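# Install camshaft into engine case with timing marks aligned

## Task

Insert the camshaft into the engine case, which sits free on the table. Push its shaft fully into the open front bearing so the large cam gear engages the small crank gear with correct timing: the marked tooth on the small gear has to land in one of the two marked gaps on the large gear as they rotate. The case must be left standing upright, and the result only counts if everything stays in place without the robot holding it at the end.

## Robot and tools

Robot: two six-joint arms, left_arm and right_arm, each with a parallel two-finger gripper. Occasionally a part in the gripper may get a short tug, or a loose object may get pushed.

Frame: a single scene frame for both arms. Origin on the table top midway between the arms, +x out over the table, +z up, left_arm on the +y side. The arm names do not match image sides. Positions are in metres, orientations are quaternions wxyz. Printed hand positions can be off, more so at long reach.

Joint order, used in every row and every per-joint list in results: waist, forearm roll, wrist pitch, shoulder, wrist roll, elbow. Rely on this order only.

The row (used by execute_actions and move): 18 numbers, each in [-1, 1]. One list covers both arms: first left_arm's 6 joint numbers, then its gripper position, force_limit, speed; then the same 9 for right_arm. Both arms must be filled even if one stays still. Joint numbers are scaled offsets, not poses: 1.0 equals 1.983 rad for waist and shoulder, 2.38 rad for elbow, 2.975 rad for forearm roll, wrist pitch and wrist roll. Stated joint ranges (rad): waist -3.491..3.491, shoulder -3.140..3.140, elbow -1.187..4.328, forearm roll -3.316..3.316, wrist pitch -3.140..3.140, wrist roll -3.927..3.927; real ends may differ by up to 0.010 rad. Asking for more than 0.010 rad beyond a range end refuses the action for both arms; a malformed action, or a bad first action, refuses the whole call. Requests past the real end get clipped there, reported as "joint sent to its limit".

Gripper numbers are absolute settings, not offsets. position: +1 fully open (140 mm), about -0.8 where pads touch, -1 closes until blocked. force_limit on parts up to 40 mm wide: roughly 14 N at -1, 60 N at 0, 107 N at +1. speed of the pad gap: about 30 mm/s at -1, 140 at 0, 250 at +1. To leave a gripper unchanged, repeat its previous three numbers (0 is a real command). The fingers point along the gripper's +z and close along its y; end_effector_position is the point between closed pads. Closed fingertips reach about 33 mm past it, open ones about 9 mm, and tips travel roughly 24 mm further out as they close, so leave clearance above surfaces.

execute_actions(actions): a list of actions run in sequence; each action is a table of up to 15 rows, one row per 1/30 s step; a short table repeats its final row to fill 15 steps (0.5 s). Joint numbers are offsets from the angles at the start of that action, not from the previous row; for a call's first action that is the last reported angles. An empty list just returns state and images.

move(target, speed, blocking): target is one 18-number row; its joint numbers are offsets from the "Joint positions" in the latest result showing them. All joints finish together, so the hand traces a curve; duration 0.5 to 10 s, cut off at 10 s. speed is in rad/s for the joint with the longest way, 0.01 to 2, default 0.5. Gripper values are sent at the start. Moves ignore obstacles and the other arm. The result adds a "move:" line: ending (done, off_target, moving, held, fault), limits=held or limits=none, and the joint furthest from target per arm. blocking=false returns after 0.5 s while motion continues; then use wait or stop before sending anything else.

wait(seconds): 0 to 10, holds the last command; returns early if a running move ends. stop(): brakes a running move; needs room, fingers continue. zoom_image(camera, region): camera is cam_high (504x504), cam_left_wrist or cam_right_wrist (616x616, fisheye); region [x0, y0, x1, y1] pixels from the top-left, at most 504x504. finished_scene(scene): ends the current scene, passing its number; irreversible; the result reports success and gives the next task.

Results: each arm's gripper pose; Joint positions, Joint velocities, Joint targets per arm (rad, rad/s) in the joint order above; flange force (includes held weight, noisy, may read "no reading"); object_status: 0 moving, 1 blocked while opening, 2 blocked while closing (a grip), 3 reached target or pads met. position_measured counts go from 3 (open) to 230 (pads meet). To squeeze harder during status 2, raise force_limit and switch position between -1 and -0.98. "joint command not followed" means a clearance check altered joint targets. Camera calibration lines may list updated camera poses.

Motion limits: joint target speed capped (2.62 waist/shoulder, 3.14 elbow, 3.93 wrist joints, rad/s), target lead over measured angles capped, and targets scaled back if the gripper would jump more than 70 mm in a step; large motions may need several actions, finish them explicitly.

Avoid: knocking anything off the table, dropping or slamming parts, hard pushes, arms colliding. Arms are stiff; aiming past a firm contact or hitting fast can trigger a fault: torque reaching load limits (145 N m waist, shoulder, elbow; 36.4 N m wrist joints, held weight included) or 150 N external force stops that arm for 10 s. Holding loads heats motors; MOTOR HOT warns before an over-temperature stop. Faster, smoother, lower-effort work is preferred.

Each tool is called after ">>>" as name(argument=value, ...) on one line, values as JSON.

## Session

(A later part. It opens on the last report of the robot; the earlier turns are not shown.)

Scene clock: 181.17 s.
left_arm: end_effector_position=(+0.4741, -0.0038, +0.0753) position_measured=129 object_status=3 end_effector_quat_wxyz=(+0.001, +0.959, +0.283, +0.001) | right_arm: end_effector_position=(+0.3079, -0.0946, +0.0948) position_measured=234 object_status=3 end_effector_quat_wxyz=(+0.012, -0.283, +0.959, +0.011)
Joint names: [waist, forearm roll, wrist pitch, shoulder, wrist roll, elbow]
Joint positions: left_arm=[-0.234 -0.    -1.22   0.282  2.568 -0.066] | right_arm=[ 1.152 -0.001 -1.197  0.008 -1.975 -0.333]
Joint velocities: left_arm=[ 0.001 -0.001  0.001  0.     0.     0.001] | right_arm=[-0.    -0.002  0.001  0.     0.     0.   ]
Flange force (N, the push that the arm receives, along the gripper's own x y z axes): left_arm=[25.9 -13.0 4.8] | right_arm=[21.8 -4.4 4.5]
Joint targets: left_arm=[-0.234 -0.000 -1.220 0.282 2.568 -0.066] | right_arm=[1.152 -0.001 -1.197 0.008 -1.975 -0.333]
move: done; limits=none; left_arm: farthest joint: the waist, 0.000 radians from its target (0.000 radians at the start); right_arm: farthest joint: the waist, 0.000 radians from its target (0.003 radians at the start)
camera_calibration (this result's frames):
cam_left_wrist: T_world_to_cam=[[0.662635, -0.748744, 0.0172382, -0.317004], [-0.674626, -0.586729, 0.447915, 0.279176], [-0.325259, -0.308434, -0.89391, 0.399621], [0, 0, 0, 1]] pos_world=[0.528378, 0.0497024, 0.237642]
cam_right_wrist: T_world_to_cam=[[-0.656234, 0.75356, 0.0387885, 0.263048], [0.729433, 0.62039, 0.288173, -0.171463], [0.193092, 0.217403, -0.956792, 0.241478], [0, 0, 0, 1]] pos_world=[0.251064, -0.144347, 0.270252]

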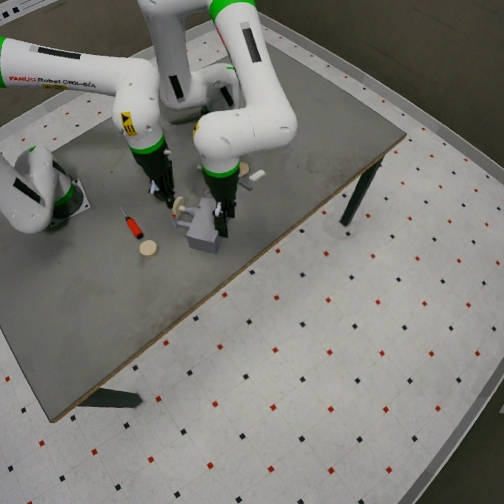

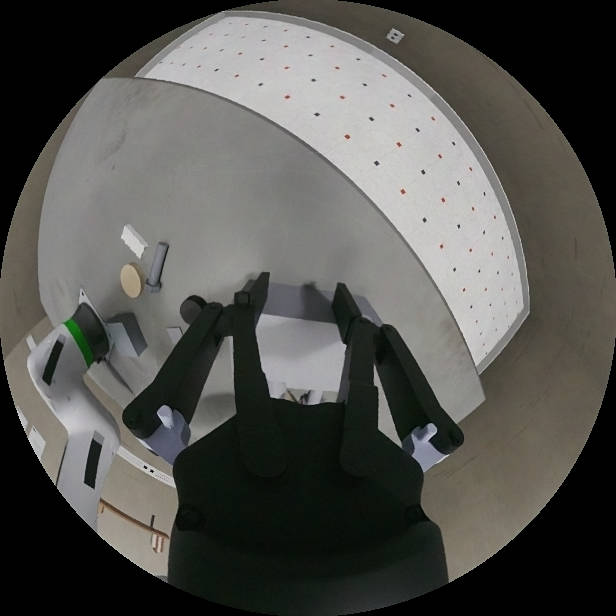

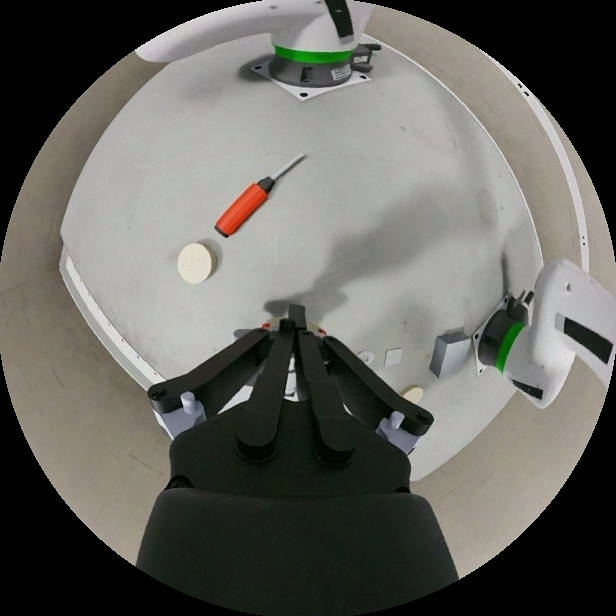

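>>> move(target=[0,0,0,0,0,0,0,0,0, -0.0014,0,0,0.0036,0.0009,0.003,-1,0.3,0], speed=0.01)

Scene clock: 182.20 s.
left_arm: end_effector_position=(+0.4741, -0.0038, +0.0753) position_measured=129 object_status=3 end_effector_quat_wxyz=(+0.001, +0.959, +0.283, +0.001) | right_arm: end_effector_position=(+0.3103, -0.0931, +0.0948) position_measured=234 object_status=3 end_effector_quat_wxyz=(+0.012, -0.283, +0.959, +0.011)
Joint names: [waist, forearm roll, wrist pitch, shoulder, wrist roll, elbow]
Joint positions: left_arm=[-0.234 -0.    -1.22   0.282  2.568 -0.066] | right_arm=[ 1.149 -0.001 -1.197  0.015 -1.972 -0.325]
Joint velocities: left_arm=[-0.002 -0.001 -0.001  0.001  0.001  0.001] | right_arm=[-0.    -0.001  0.     0.     0.    -0.   ]
Flange force (N, the push that the arm receives, along the gripper's own x y z axes): left_arm=[25.2 -5.0 3.4] | right_arm=[21.5 -6.9 4.9]
Joint targets: left_arm=[-0.234 -0.000 -1.220 0.282 2.568 -0.066] | right_arm=[1.149 -0.001 -1.197 0.015 -1.972 -0.325]
move: done; limits=none; left_arm: farthest joint: the waist, 0.000 radians from its target (0.000 radians at the start); right_arm: farthest joint: the waist, 0.000 radians from its target (0.002 radians at the start)
camera_calibration (this result's frames):
cam_left_wrist: T_world_to_cam=[[0.662636, -0.748744, 0.0172381, -0.317004], [-0.674626, -0.58673, 0.447915, 0.279176], [-0.325259, -0.308434, -0.89391, 0.399621], [0, 0, 0, 1]] pos_world=[0.528378, 0.0497025, 0.237642]
cam_right_wrist: T_world_to_cam=[[-0.656162, 0.753627, 0.0387039, 0.26351], [0.729473, 0.620332, 0.288197, -0.17414], [0.193183, 0.217337, -0.956789, 0.240626], [0, 0, 0, 1]] pos_world=[0.253451, -0.142861, 0.270216]

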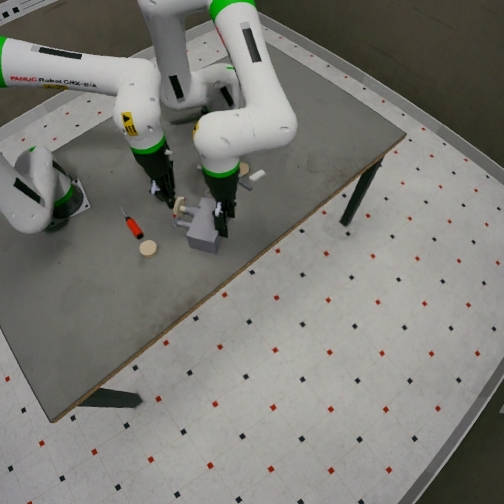

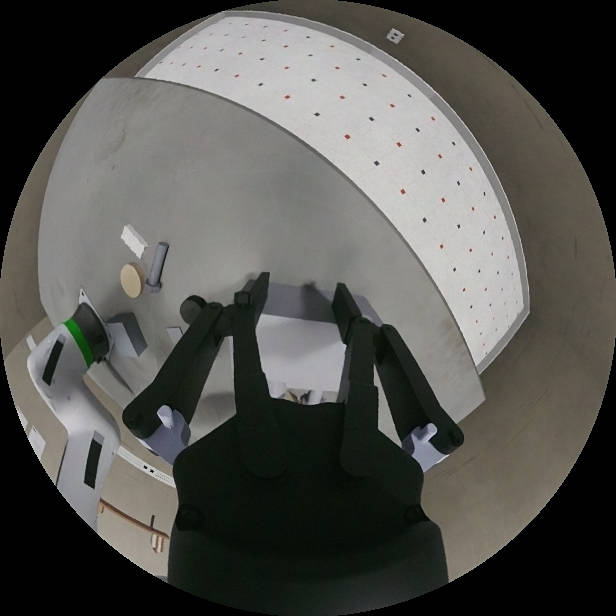

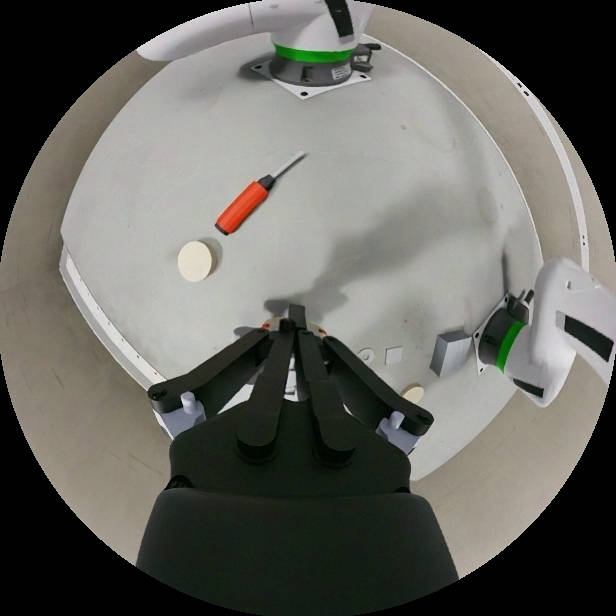

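>>> move(target=[0,0,0,0,0,0,0,0,0, -0.0013,0,0,0.0036,0.0009,0.003,-1,0.3,0], speed=0.01)

Scene clock: 183.33 s.
left_arm: end_effector_position=(+0.4742, -0.0038, +0.0753) position_measured=129 object_status=3 end_effector_quat_wxyz=(+0.001, +0.959, +0.283, +0.001) | right_arm: end_effector_position=(+0.3126, -0.0917, +0.0947) position_measured=234 object_status=3 end_effector_quat_wxyz=(+0.012, -0.283, +0.959, +0.011)
Joint names: [waist, forearm roll, wrist pitch, shoulder, wrist roll, elbow]
Joint positions: left_arm=[-0.234 -0.    -1.22   0.282  2.568 -0.066] | right_arm=[ 1.146 -0.001 -1.197  0.022 -1.969 -0.318]
Joint velocities: left_arm=[-0.002  0.     0.001  0.    -0.     0.001] | right_arm=[-0.001 -0.001  0.001 -0.     0.001  0.   ]
Flange force (N, the push that the arm receives, along the gripper's own x y z axes): left_arm=[46.4 -5.7 0.8] | right_arm=[48.6 -4.0 -10.2]
Joint targets: left_arm=[-0.234 -0.000 -1.220 0.282 2.568 -0.066] | right_arm=[1.146 -0.001 -1.197 0.022 -1.969 -0.318]
move: done; limits=none; left_arm: farthest joint: the waist, 0.000 radians from its target (0.000 radians at the start); right_arm: farthest joint: the waist, 0.000 radians from its target (0.002 radians at the start)
camera_calibration (this result's frames):
cam_left_wrist: T_world_to_cam=[[0.662633, -0.748743, 0.0173633, -0.317057], [-0.674682, -0.586704, 0.447864, 0.279225], [-0.325148, -0.308484, -0.893933, 0.399577], [0, 0, 0, 1]] pos_world=[0.528402, 0.0496915, 0.237646]
cam_right_wrist: T_world_to_cam=[[-0.65621, 0.753591, 0.0385998, 0.26394], [0.729481, 0.620471, 0.287877, -0.176622], [0.192992, 0.217066, -0.956889, 0.239849], [0, 0, 0, 1]] pos_world=[0.255753, -0.141377, 0.270166]

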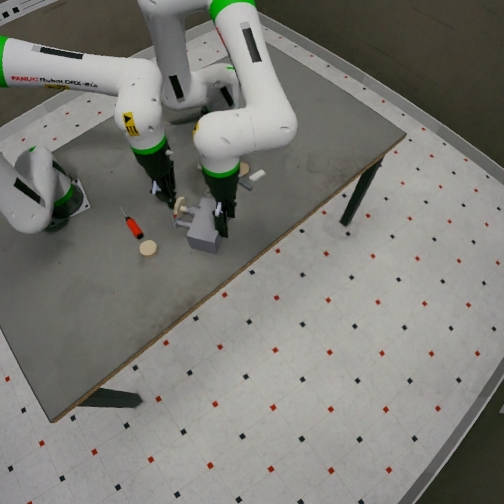

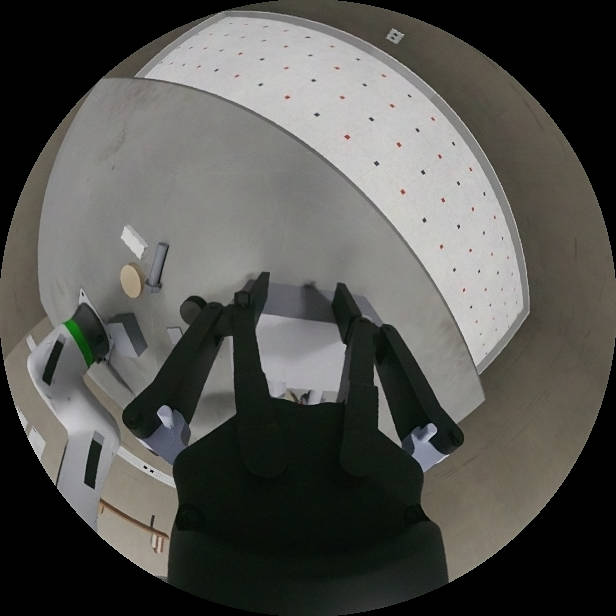

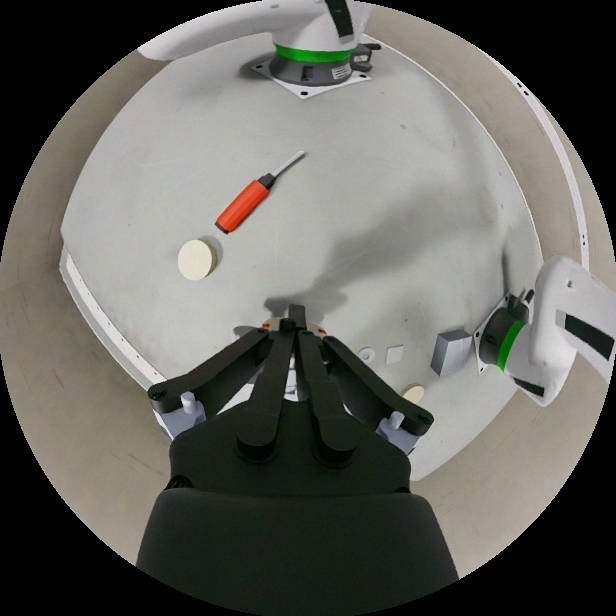

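>>> move(target=[0,0,0,0,0,0,0,0,0, 0.04,0,0,-0.1,0,-0.083,-1,0.3,0], speed=0.1)

>>> move(target=[0,0,0,0,0,0,0,0,0, 0,0,0,0,0.5,0,-1,0.3,0], speed=0.8)

>>> zoom_image(camera="cam_right_wrist", region=[170,240,270,340])

Scene clock: 185.80 s.
left_arm: end_effector_position=(+0.4742, -0.0038, +0.0753) position_measured=129 object_status=3 end_effector_quat_wxyz=(+0.001, +0.959, +0.283, +0.001) | right_arm: end_effector_position=(+0.2495, -0.1351, +0.0888) position_measured=234 object_status=3 end_effector_quat_wxyz=(+0.012, -0.321, +0.947, +0.011)
Joint names: [waist, forearm roll, wrist pitch, shoulder, wrist roll, elbow]
Joint positions: left_arm=[-0.234 -0.    -1.22   0.282  2.568 -0.066] | right_arm=[ 1.226 -0.001 -1.198 -0.176 -1.969 -0.516]
Joint velocities: left_arm=[-0.002  0.    -0.    -0.     0.001  0.001] | right_arm=[-0.001  0.002 -0.    -0.     0.    -0.   ]
Flange force (N, the push that the arm receives, along the gripper's own x y z axes): left_arm=[3.8 -1.9 4.8] | right_arm=[-4.1 -2.7 -2.4]
Joint targets: left_arm=[-0.234 -0.000 -1.220 0.282 2.568 -0.066] | right_arm=[1.226 -0.001 -1.197 -0.176 -1.969 -0.516]
move: done; limits=none; left_arm: farthest joint: the waist, 0.000 radians from its target (0.000 radians at the start); right_arm: farthest joint: the wrist pitch, 0.001 radians from its target (0.000 radians at the start)
camera_calibration (this result's frames):
cam_left_wrist: T_world_to_cam=[[0.662634, -0.748743, 0.0173599, -0.317056], [-0.674681, -0.586705, 0.447865, 0.279224], [-0.32515, -0.308483, -0.893933, 0.399579], [0, 0, 0, 1]] pos_world=[0.528402, 0.0496918, 0.237646]
cam_right_wrist: T_world_to_cam=[[-0.713876, 0.699195, 0.0388258, 0.262444], [0.67792, 0.67613, 0.288569, -0.0816441], [0.175515, 0.232323, -0.956672, 0.262205], [0, 0, 0, 1]] pos_world=[0.19668, -0.189214, 0.264215]

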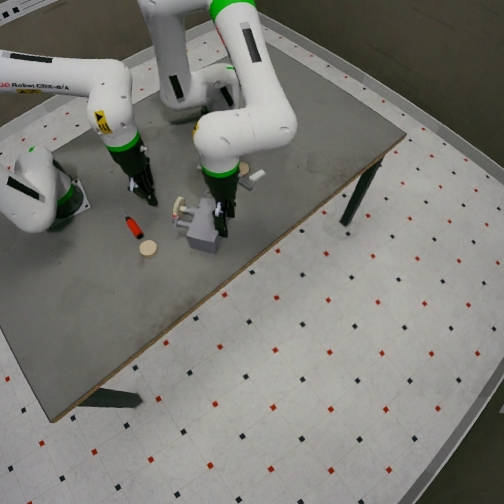

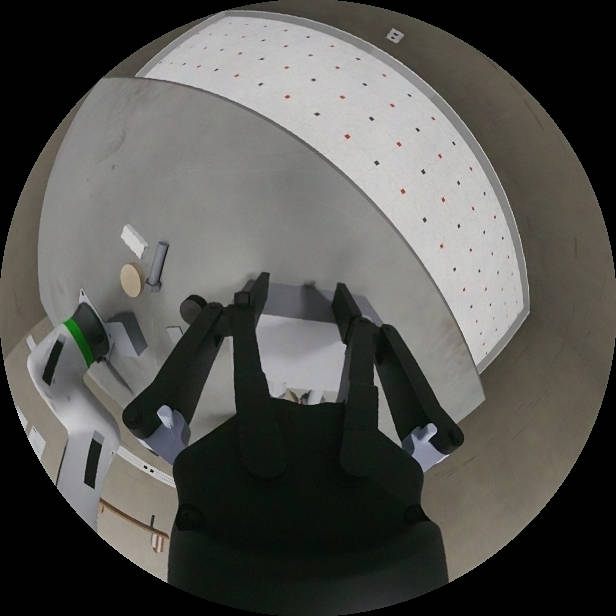

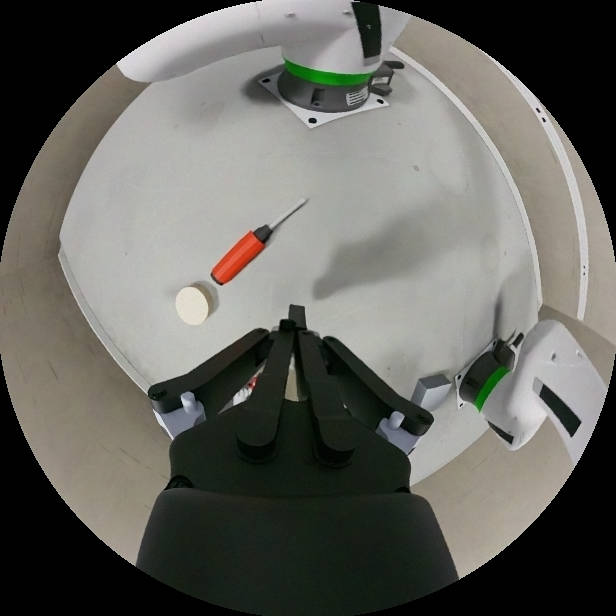

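Scene clock: 188.13 s.
left_arm: end_effector_position=(+0.4742, -0.0038, +0.0753) position_measured=129 object_status=3 end_effector_quat_wxyz=(+0.001, +0.959, +0.283, +0.001) | right_arm: end_effector_position=(+0.2495, -0.1351, +0.0888) position_measured=234 object_status=3 end_effector_quat_wxyz=(-0.017, +0.877, -0.479, -0.000)
Joint names: [waist, forearm roll, wrist pitch, shoulder, wrist roll, elbow]
Joint positions: left_arm=[-0.234 -0.    -1.22   0.282  2.568 -0.066] | right_arm=[ 1.226 -0.001 -1.198 -0.176 -0.482 -0.516]
Joint velocities: left_arm=[-0.001 -0.    -0.001 -0.     0.     0.001] | right_arm=[-0.     0.001  0.    -0.     0.001 -0.   ]
Flange force (N, the push that the arm receives, along the gripper's own x y z axes): left_arm=[3.7 -9.4 6.4] | right_arm=[1.3 -4.4 -1.2]
Joint targets: left_arm=[-0.234 -0.000 -1.220 0.282 2.568 -0.066] | right_arm=[1.226 -0.001 -1.198 -0.176 -0.482 -0.516]
move: done; limits=none; left_arm: farthest joint: the waist, 0.000 radians from its target (0.000 radians at the start); right_arm: farthest joint: the waist, 0.000 radians from its target (0.000 radians at the start)
camera_calibration (this result's frames):
cam_left_wrist: T_world_to_cam=[[0.662634, -0.748743, 0.01736, -0.317056], [-0.674681, -0.586705, 0.447865, 0.279224], [-0.32515, -0.308483, -0.893933, 0.399579], [0, 0, 0, 1]] pos_world=[0.528402, 0.0496918, 0.237646]
cam_right_wrist: T_world_to_cam=[[-0.75736, -0.652995, -0.00171859, 0.0942598], [-0.629126, 0.728966, 0.269831, 0.253214], [-0.174945, 0.20544, -0.962906, 0.346554], [0, 0, 0, 1]] pos_world=[0.29132, -0.194229, 0.265536]

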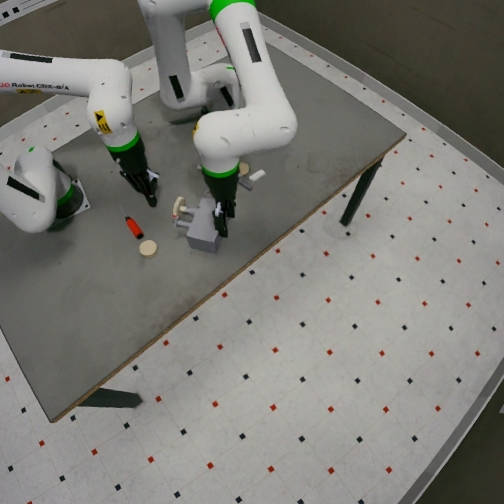

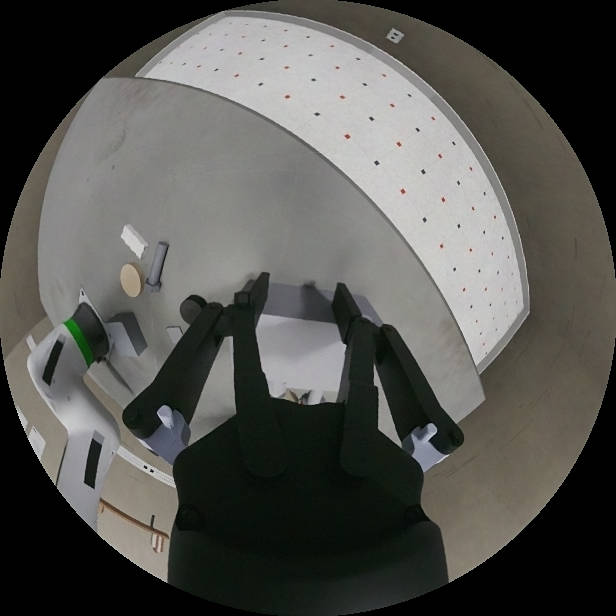

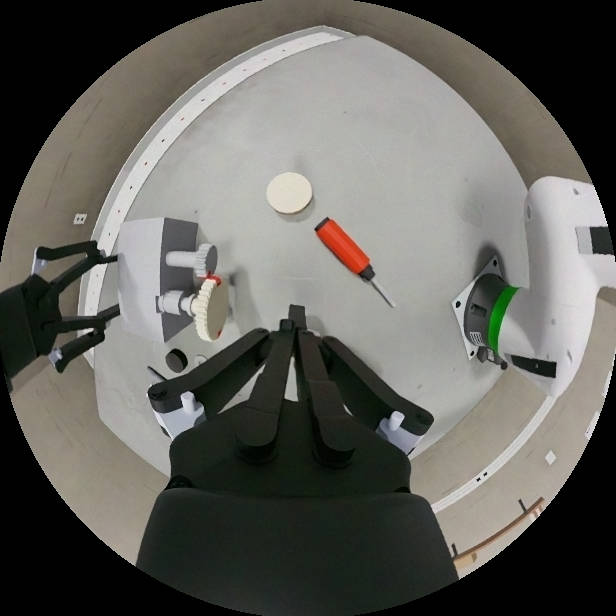

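Region (170, 240, 270, 340) of cam_right_wrist's 616x616 image, scaled by 5.040, with more detail than that image has.

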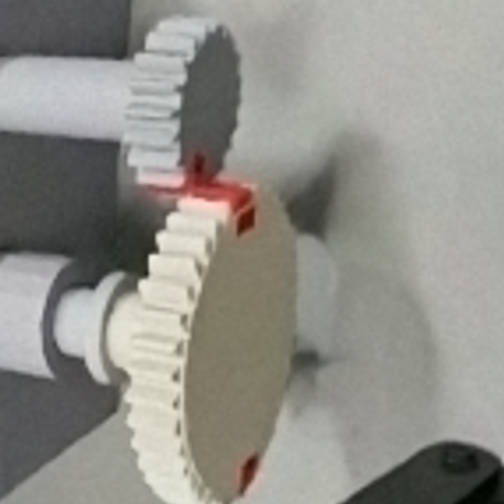

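>>> move(target=[0,0,0,0,0,0,0,0,0, -0.02,0,-0.0165,0.045,-0.5015,0.055,-1,0.3,0], speed=0.8)

>>> move(target=[0,0,0,0,0,0,0,0,0, -0.0173,0,0,0.0397,0,0.0366,-1,0.3,0], speed=0.05)

>>> move(target=[0,0,0,0,0,0,0,0,0, -0.0013,0,0,0.0036,0.0009,0.0031,-1,0.3,0], speed=0.01)

Scene clock: 190.87 s.
left_arm: end_effector_position=(+0.4742, -0.0038, +0.0753) position_measured=129 object_status=3 end_effector_quat_wxyz=(+0.001, +0.959, +0.283, +0.001) | right_arm: end_effector_position=(+0.2794, -0.1132, +0.1105) position_measured=234 object_status=3 end_effector_quat_wxyz=(+0.009, -0.300, +0.954, +0.009)
Joint names: [waist, forearm roll, wrist pitch, shoulder, wrist roll, elbow]
Joint positions: left_arm=[-0.234 -0.    -1.22   0.282  2.568 -0.066] | right_arm=[ 1.186 -0.001 -1.247 -0.087 -1.974 -0.385]
Joint velocities: left_arm=[-0.001 -0.    -0.     0.    -0.    -0.003] | right_arm=[ 0.     0.003  0.     0.     0.    -0.   ]
Flange force (N, the push that the arm receives, along the gripper's own x y z axes): left_arm=[3.7 -6.5 6.9] | right_arm=[-1.7 -1.0 -2.4]
Joint targets: left_arm=[-0.234 -0.000 -1.220 0.282 2.568 -0.066] | right_arm=[1.186 -0.001 -1.247 -0.087 -1.974 -0.385]
move: done; limits=none; left_arm: farthest joint: the waist, 0.000 radians from its target (0.000 radians at the start); right_arm: farthest joint: the waist, 0.000 radians from its target (0.039 radians at the start)
camera_calibration (this result's frames):
cam_left_wrist: T_world_to_cam=[[0.662633, -0.748743, 0.0173603, -0.317056], [-0.674681, -0.586705, 0.447865, 0.279224], [-0.32515, -0.308483, -0.893933, 0.399579], [0, 0, 0, 1]] pos_world=[0.528402, 0.0496918, 0.237646]
cam_right_wrist: T_world_to_cam=[[-0.682225, 0.730202, 0.0370635, 0.262522], [0.708213, 0.647385, 0.281652, -0.133905], [0.181669, 0.218399, -0.9588, 0.26959], [0, 0, 0, 1]] pos_world=[0.224956, -0.163885, 0.286467]

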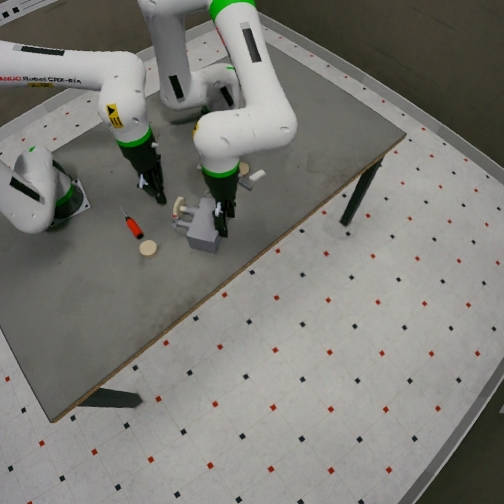

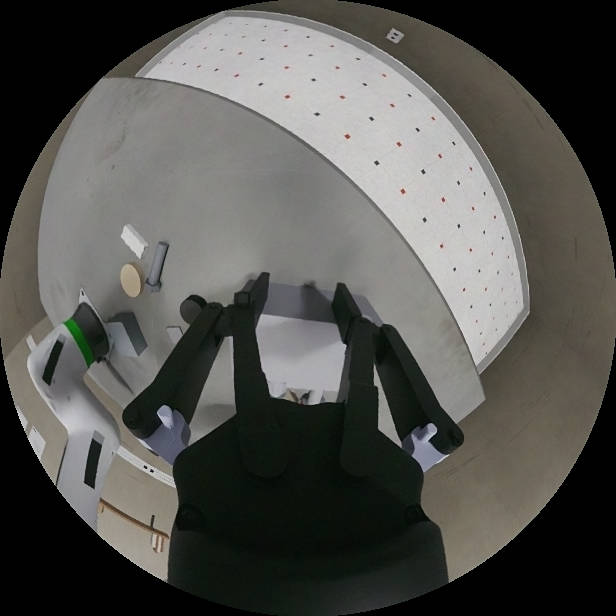

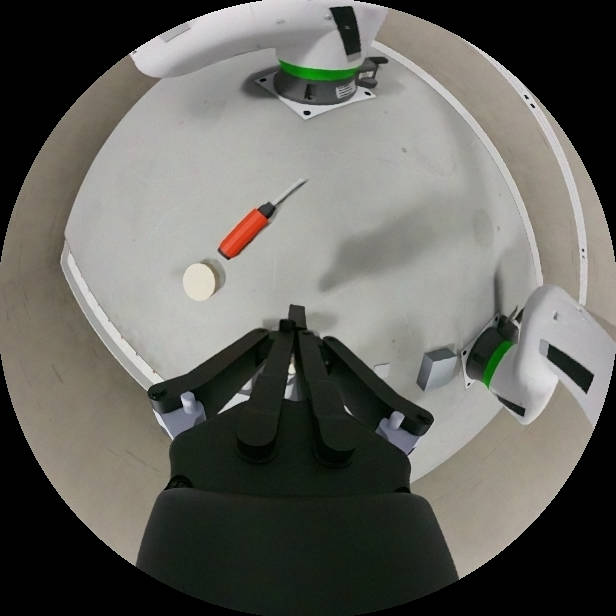

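Scene clock: 192.87 s.
left_arm: end_effector_position=(+0.4742, -0.0038, +0.0753) position_measured=129 object_status=3 end_effector_quat_wxyz=(+0.001, +0.959, +0.283, +0.001) | right_arm: end_effector_position=(+0.3082, -0.0940, +0.1156) position_measured=234 object_status=3 end_effector_quat_wxyz=(+0.013, -0.284, +0.959, +0.011)
Joint names: [waist, forearm roll, wrist pitch, shoulder, wrist roll, elbow]
Joint positions: left_arm=[-0.234 -0.    -1.22   0.282  2.568 -0.066] | right_arm=[ 1.152 -0.001 -1.247 -0.008 -1.974 -0.298]
Joint velocities: left_arm=[ 0.002 -0.     0.001  0.001 -0.     0.   ] | right_arm=[-0. -0.  0.  0.  0.  0.]
Flange force (N, the push that the arm receives, along the gripper's own x y z axes): left_arm=[4.4 -7.8 2.7] | right_arm=[-4.4 -2.0 -2.0]
Joint targets: left_arm=[-0.234 -0.000 -1.220 0.282 2.568 -0.066] | right_arm=[1.152 -0.001 -1.247 -0.008 -1.974 -0.298]
move: done; limits=none; left_arm: farthest joint: the waist, 0.000 radians from its target (0.000 radians at the start); right_arm: farthest joint: the waist, 0.000 radians from its target (0.034 radians at the start)
camera_calibration (this result's frames):
cam_left_wrist: T_world_to_cam=[[0.662633, -0.748743, 0.0173602, -0.317056], [-0.674681, -0.586705, 0.447865, 0.279224], [-0.32515, -0.308483, -0.893933, 0.399579], [0, 0, 0, 1]] pos_world=[0.528402, 0.0496918, 0.237646]
cam_right_wrist: T_world_to_cam=[[-0.656953, 0.752911, 0.0392202, 0.262139], [0.728673, 0.620731, 0.28936, -0.177909], [0.193517, 0.218674, -0.956417, 0.261101], [0, 0, 0, 1]] pos_world=[0.251323, -0.14403, 0.29092]

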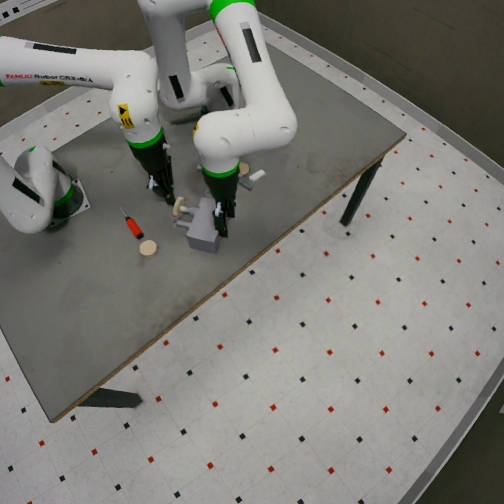

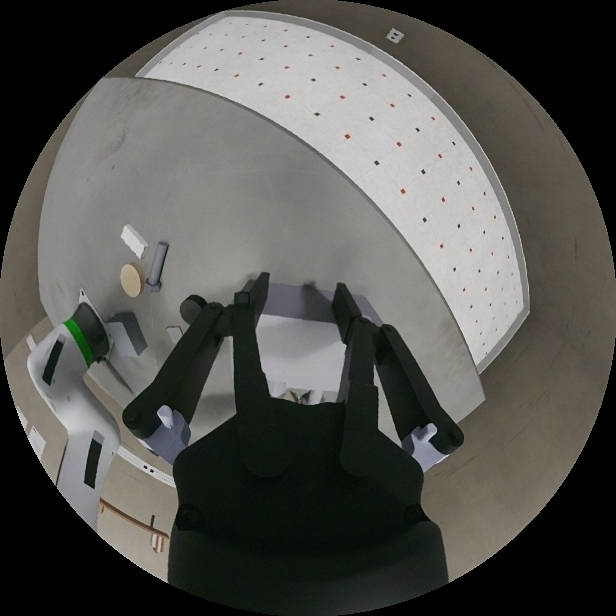

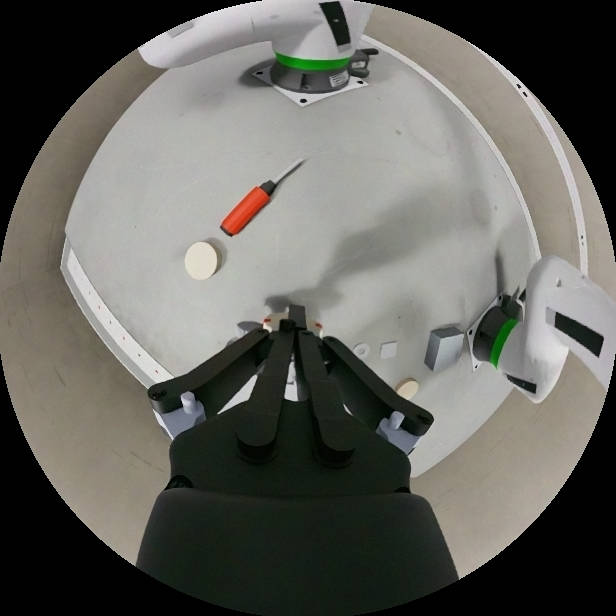

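Scene clock: 193.83 s.
left_arm: end_effector_position=(+0.4742, -0.0038, +0.0753) position_measured=129 object_status=3 end_effector_quat_wxyz=(+0.001, +0.959, +0.283, +0.001) | right_arm: end_effector_position=(+0.3106, -0.0925, +0.1157) position_measured=234 object_status=3 end_effector_quat_wxyz=(+0.013, -0.284, +0.959, +0.011)
Joint names: [waist, forearm roll, wrist pitch, shoulder, wrist roll, elbow]
Joint positions: left_arm=[-0.234 -0.    -1.22   0.282  2.568 -0.066] | right_arm=[ 1.149 -0.001 -1.247 -0.001 -1.971 -0.291]
Joint velocities: left_arm=[-0.001 -0.    -0.    -0.    -0.    -0.   ] | right_arm=[ 0. -0. -0.  0. -0.  0.]
Flange force (N, the push that the arm receives, along the gripper's own x y z axes): left_arm=[9.7 -8.2 6.1] | right_arm=[23.7 -0.8 -20.2]
Joint targets: left_arm=[-0.234 -0.000 -1.220 0.282 2.568 -0.066] | right_arm=[1.149 -0.001 -1.247 -0.001 -1.971 -0.291]
move: done; limits=none; left_arm: farthest joint: the waist, 0.000 radians from its target (0.000 radians at the start); right_arm: farthest joint: the waist, 0.000 radians from its target (0.002 radians at the start)
camera_calibration (this result's frames):
cam_left_wrist: T_world_to_cam=[[0.662592, -0.748777, 0.0174593, -0.31708], [-0.674806, -0.586696, 0.447688, 0.279359], [-0.324975, -0.308416, -0.894019, 0.399535], [0, 0, 0, 1]] pos_world=[0.528447, 0.0496996, 0.237663]
cam_right_wrist: T_world_to_cam=[[-0.65701, 0.752863, 0.0391852, 0.262512], [0.728636, 0.620811, 0.289281, -0.180563], [0.193462, 0.218612, -0.956442, 0.260419], [0, 0, 0, 1]] pos_world=[0.253657, -0.142471, 0.291022]

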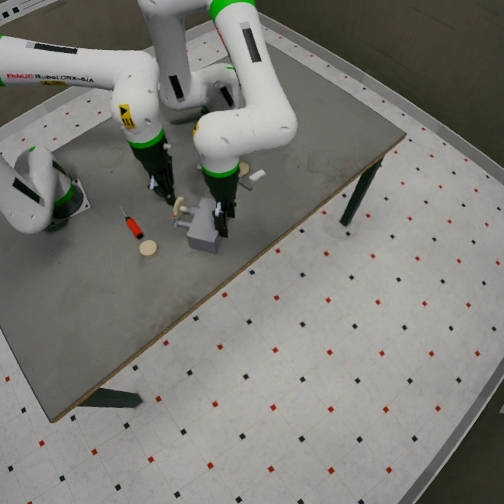

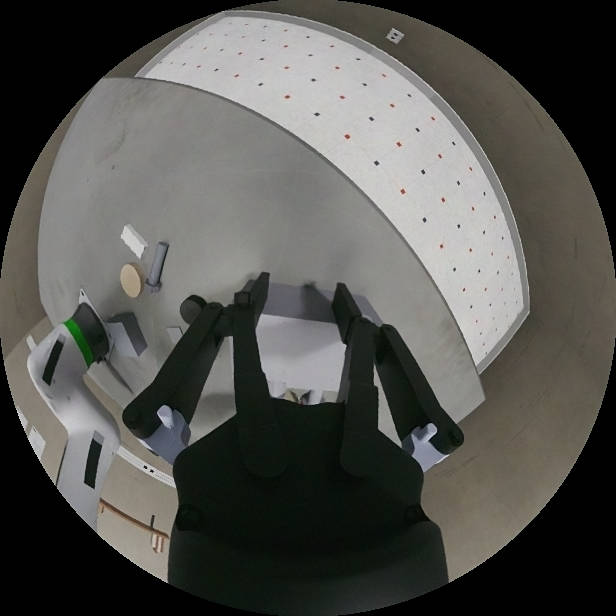

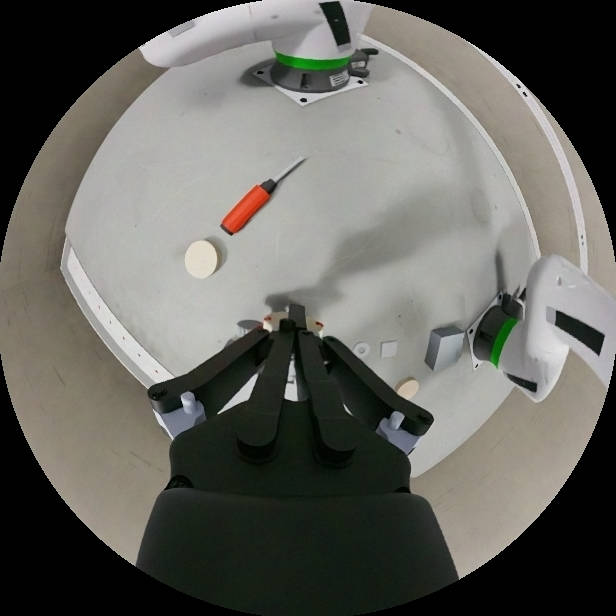

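Drag +n 1.5 mm (mark goes up) with 0.4 mm raise.

>>> move(target=[0,0,0,0,0,0,0,0,0, 0.0017,0,0,0,0,0.0004,-1,0.3,0], speed=0.01)

>>> zoom_image(camera="cam_right_wrist", region=[230,300,330,350])

Scene clock: 195.80 s.
left_arm: end_effector_position=(+0.4742, -0.0038, +0.0753) position_measured=129 object_status=3 end_effector_quat_wxyz=(+0.001, +0.959, +0.283, +0.001) | right_arm: end_effector_position=(+0.3099, -0.0909, +0.1161) position_measured=234 object_status=3 end_effector_quat_wxyz=(+0.013, -0.285, +0.958, +0.012)
Joint names: [waist, forearm roll, wrist pitch, shoulder, wrist roll, elbow]
Joint positions: left_arm=[-0.234 -0.    -1.22   0.282  2.568 -0.066] | right_arm=[ 1.152 -0.001 -1.247 -0.001 -1.971 -0.29 ]
Joint velocities: left_arm=[ 0.001 -0.    -0.001 -0.001  0.001 -0.001] | right_arm=[-0.    -0.002 -0.002 -0.     0.     0.   ]
Flange force (N, the push that the arm receives, along the gripper's own x y z axes): left_arm=[26.3 -11.3 4.0] | right_arm=[17.6 -9.9 -6.3]
Joint targets: left_arm=[-0.234 -0.000 -1.220 0.282 2.568 -0.066] | right_arm=[1.152 -0.001 -1.247 -0.001 -1.971 -0.290]
move: done; limits=none; left_arm: farthest joint: the waist, 0.000 radians from its target (0.000 radians at the start); right_arm: farthest joint: the waist, 0.000 radians from its target (0.003 radians at the start)
camera_calibration (this result's frames):
cam_left_wrist: T_world_to_cam=[[0.662632, -0.748742, 0.017455, -0.317096], [-0.674723, -0.586686, 0.447826, 0.279261], [-0.325065, -0.308521, -0.89395, 0.399546], [0, 0, 0, 1]] pos_world=[0.52842, 0.0496835, 0.237649]
cam_right_wrist: T_world_to_cam=[[-0.659569, 0.750606, 0.0394892, 0.261417], [0.726347, 0.622975, 0.290381, -0.18044], [0.193361, 0.220209, -0.956096, 0.260704], [0, 0, 0, 1]] pos_world=[0.253075, -0.141221, 0.291331]

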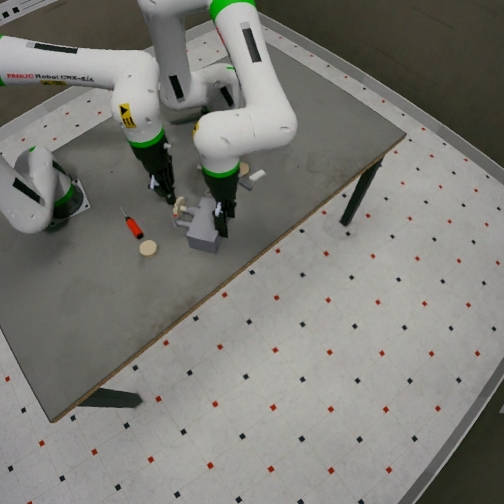

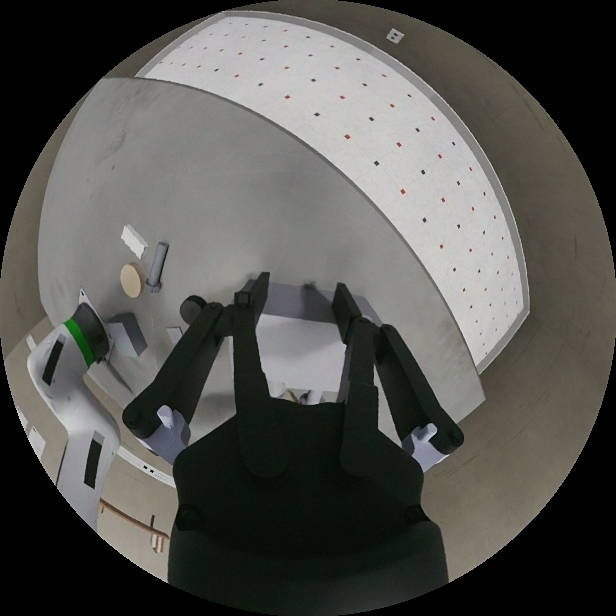

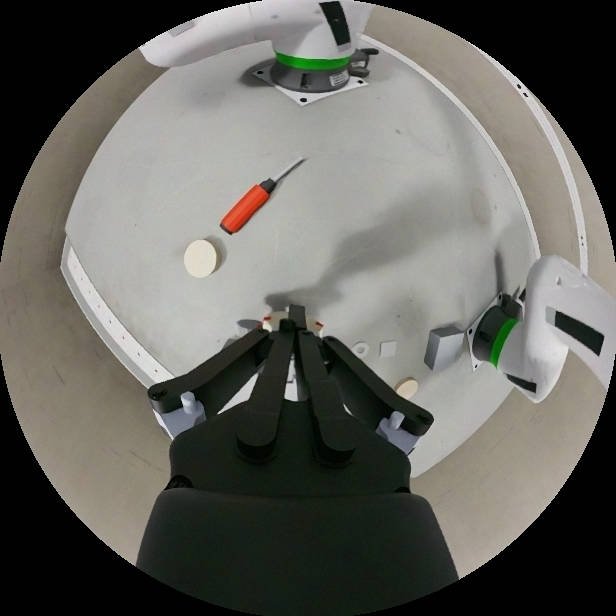

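Region (230, 300, 330, 350) of cam_right_wrist's 616x616 image, scaled by 5.040, with more detail than that image has.

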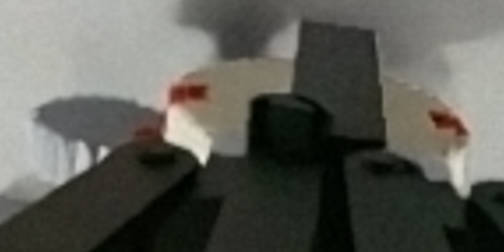

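>>> move(target=[0,0,0,0,0,0,0,0,0, 0.0015,0,0,0.0006,0,0.0008,-1,0.3,0], speed=0.01)

>>> zoom_image(camera="cam_right_wrist", region=[230,300,330,350])

Scene clock: 196.60 s.
left_arm: end_effector_position=(+0.4742, -0.0038, +0.0753) position_measured=129 object_status=3 end_effector_quat_wxyz=(+0.001, +0.959, +0.283, +0.001) | right_arm: end_effector_position=(+0.3095, -0.0892, +0.1164) position_measured=234 object_status=3 end_effector_quat_wxyz=(+0.013, -0.287, +0.958, +0.012)
Joint names: [waist, forearm roll, wrist pitch, shoulder, wrist roll, elbow]
Joint positions: left_arm=[-0.234 -0.    -1.22   0.282  2.568 -0.066] | right_arm=[ 1.155 -0.001 -1.247  0.    -1.971 -0.288]
Joint velocities: left_arm=[-0.002 -0.    -0.001  0.001  0.    -0.002] | right_arm=[ 0.     0.002  0.001  0.    -0.001  0.   ]
Flange force (N, the push that the arm receives, along the gripper's own x y z axes): left_arm=[34.2 -15.4 1.6] | right_arm=[29.6 -11.2 -4.7]
Joint targets: left_arm=[-0.234 -0.000 -1.220 0.282 2.568 -0.066] | right_arm=[1.155 -0.001 -1.247 0.000 -1.971 -0.288]
move: done; limits=none; left_arm: farthest joint: the waist, 0.000 radians from its target (0.000 radians at the start); right_arm: farthest joint: the waist, 0.000 radians from its target (0.003 radians at the start)
camera_calibration (this result's frames):
cam_left_wrist: T_world_to_cam=[[0.662612, -0.748759, 0.0174844, -0.3171], [-0.674776, -0.586685, 0.447747, 0.279319], [-0.324997, -0.308481, -0.893989, 0.399532], [0, 0, 0, 1]] pos_world=[0.528439, 0.0496889, 0.237657]
cam_right_wrist: T_world_to_cam=[[-0.661795, 0.748634, 0.039667, 0.26037], [0.724432, 0.62499, 0.290837, -0.180525], [0.192939, 0.221211, -0.95595, 0.260897], [0, 0, 0, 1]] pos_world=[0.252752, -0.139809, 0.29158]

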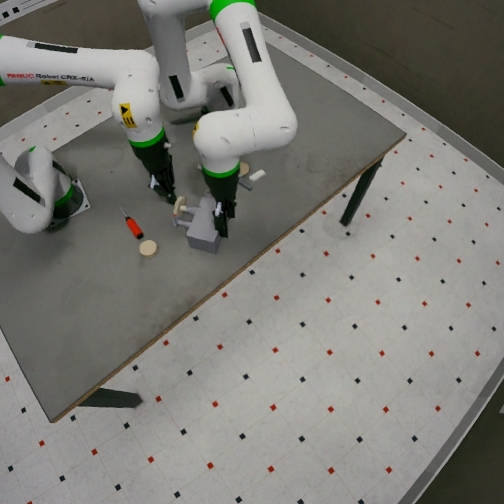

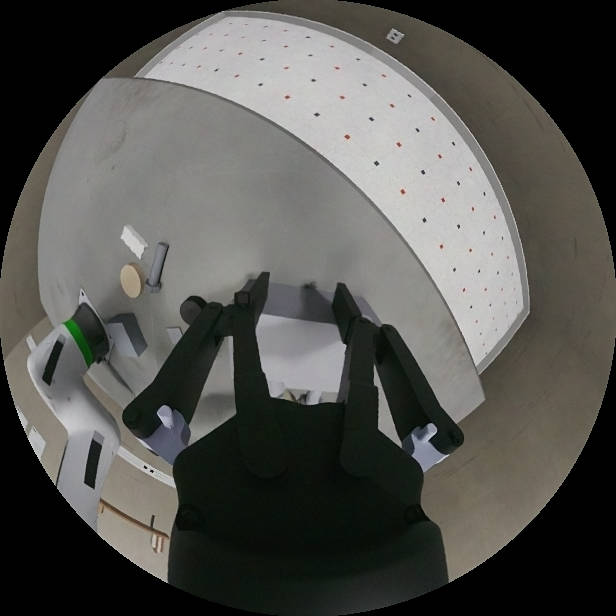

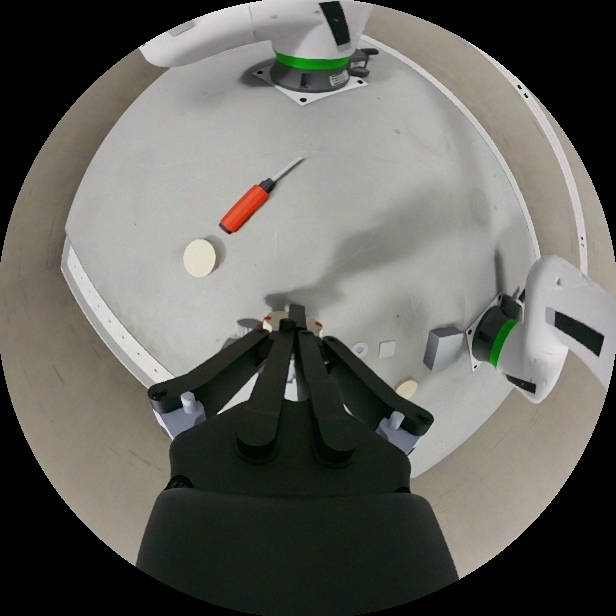

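Region (230, 300, 330, 350) of cam_right_wrist's 616x616 image, scaled by 5.040, with more detail than that image has.

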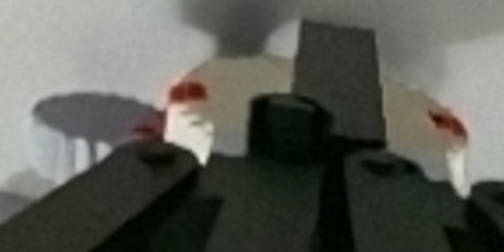

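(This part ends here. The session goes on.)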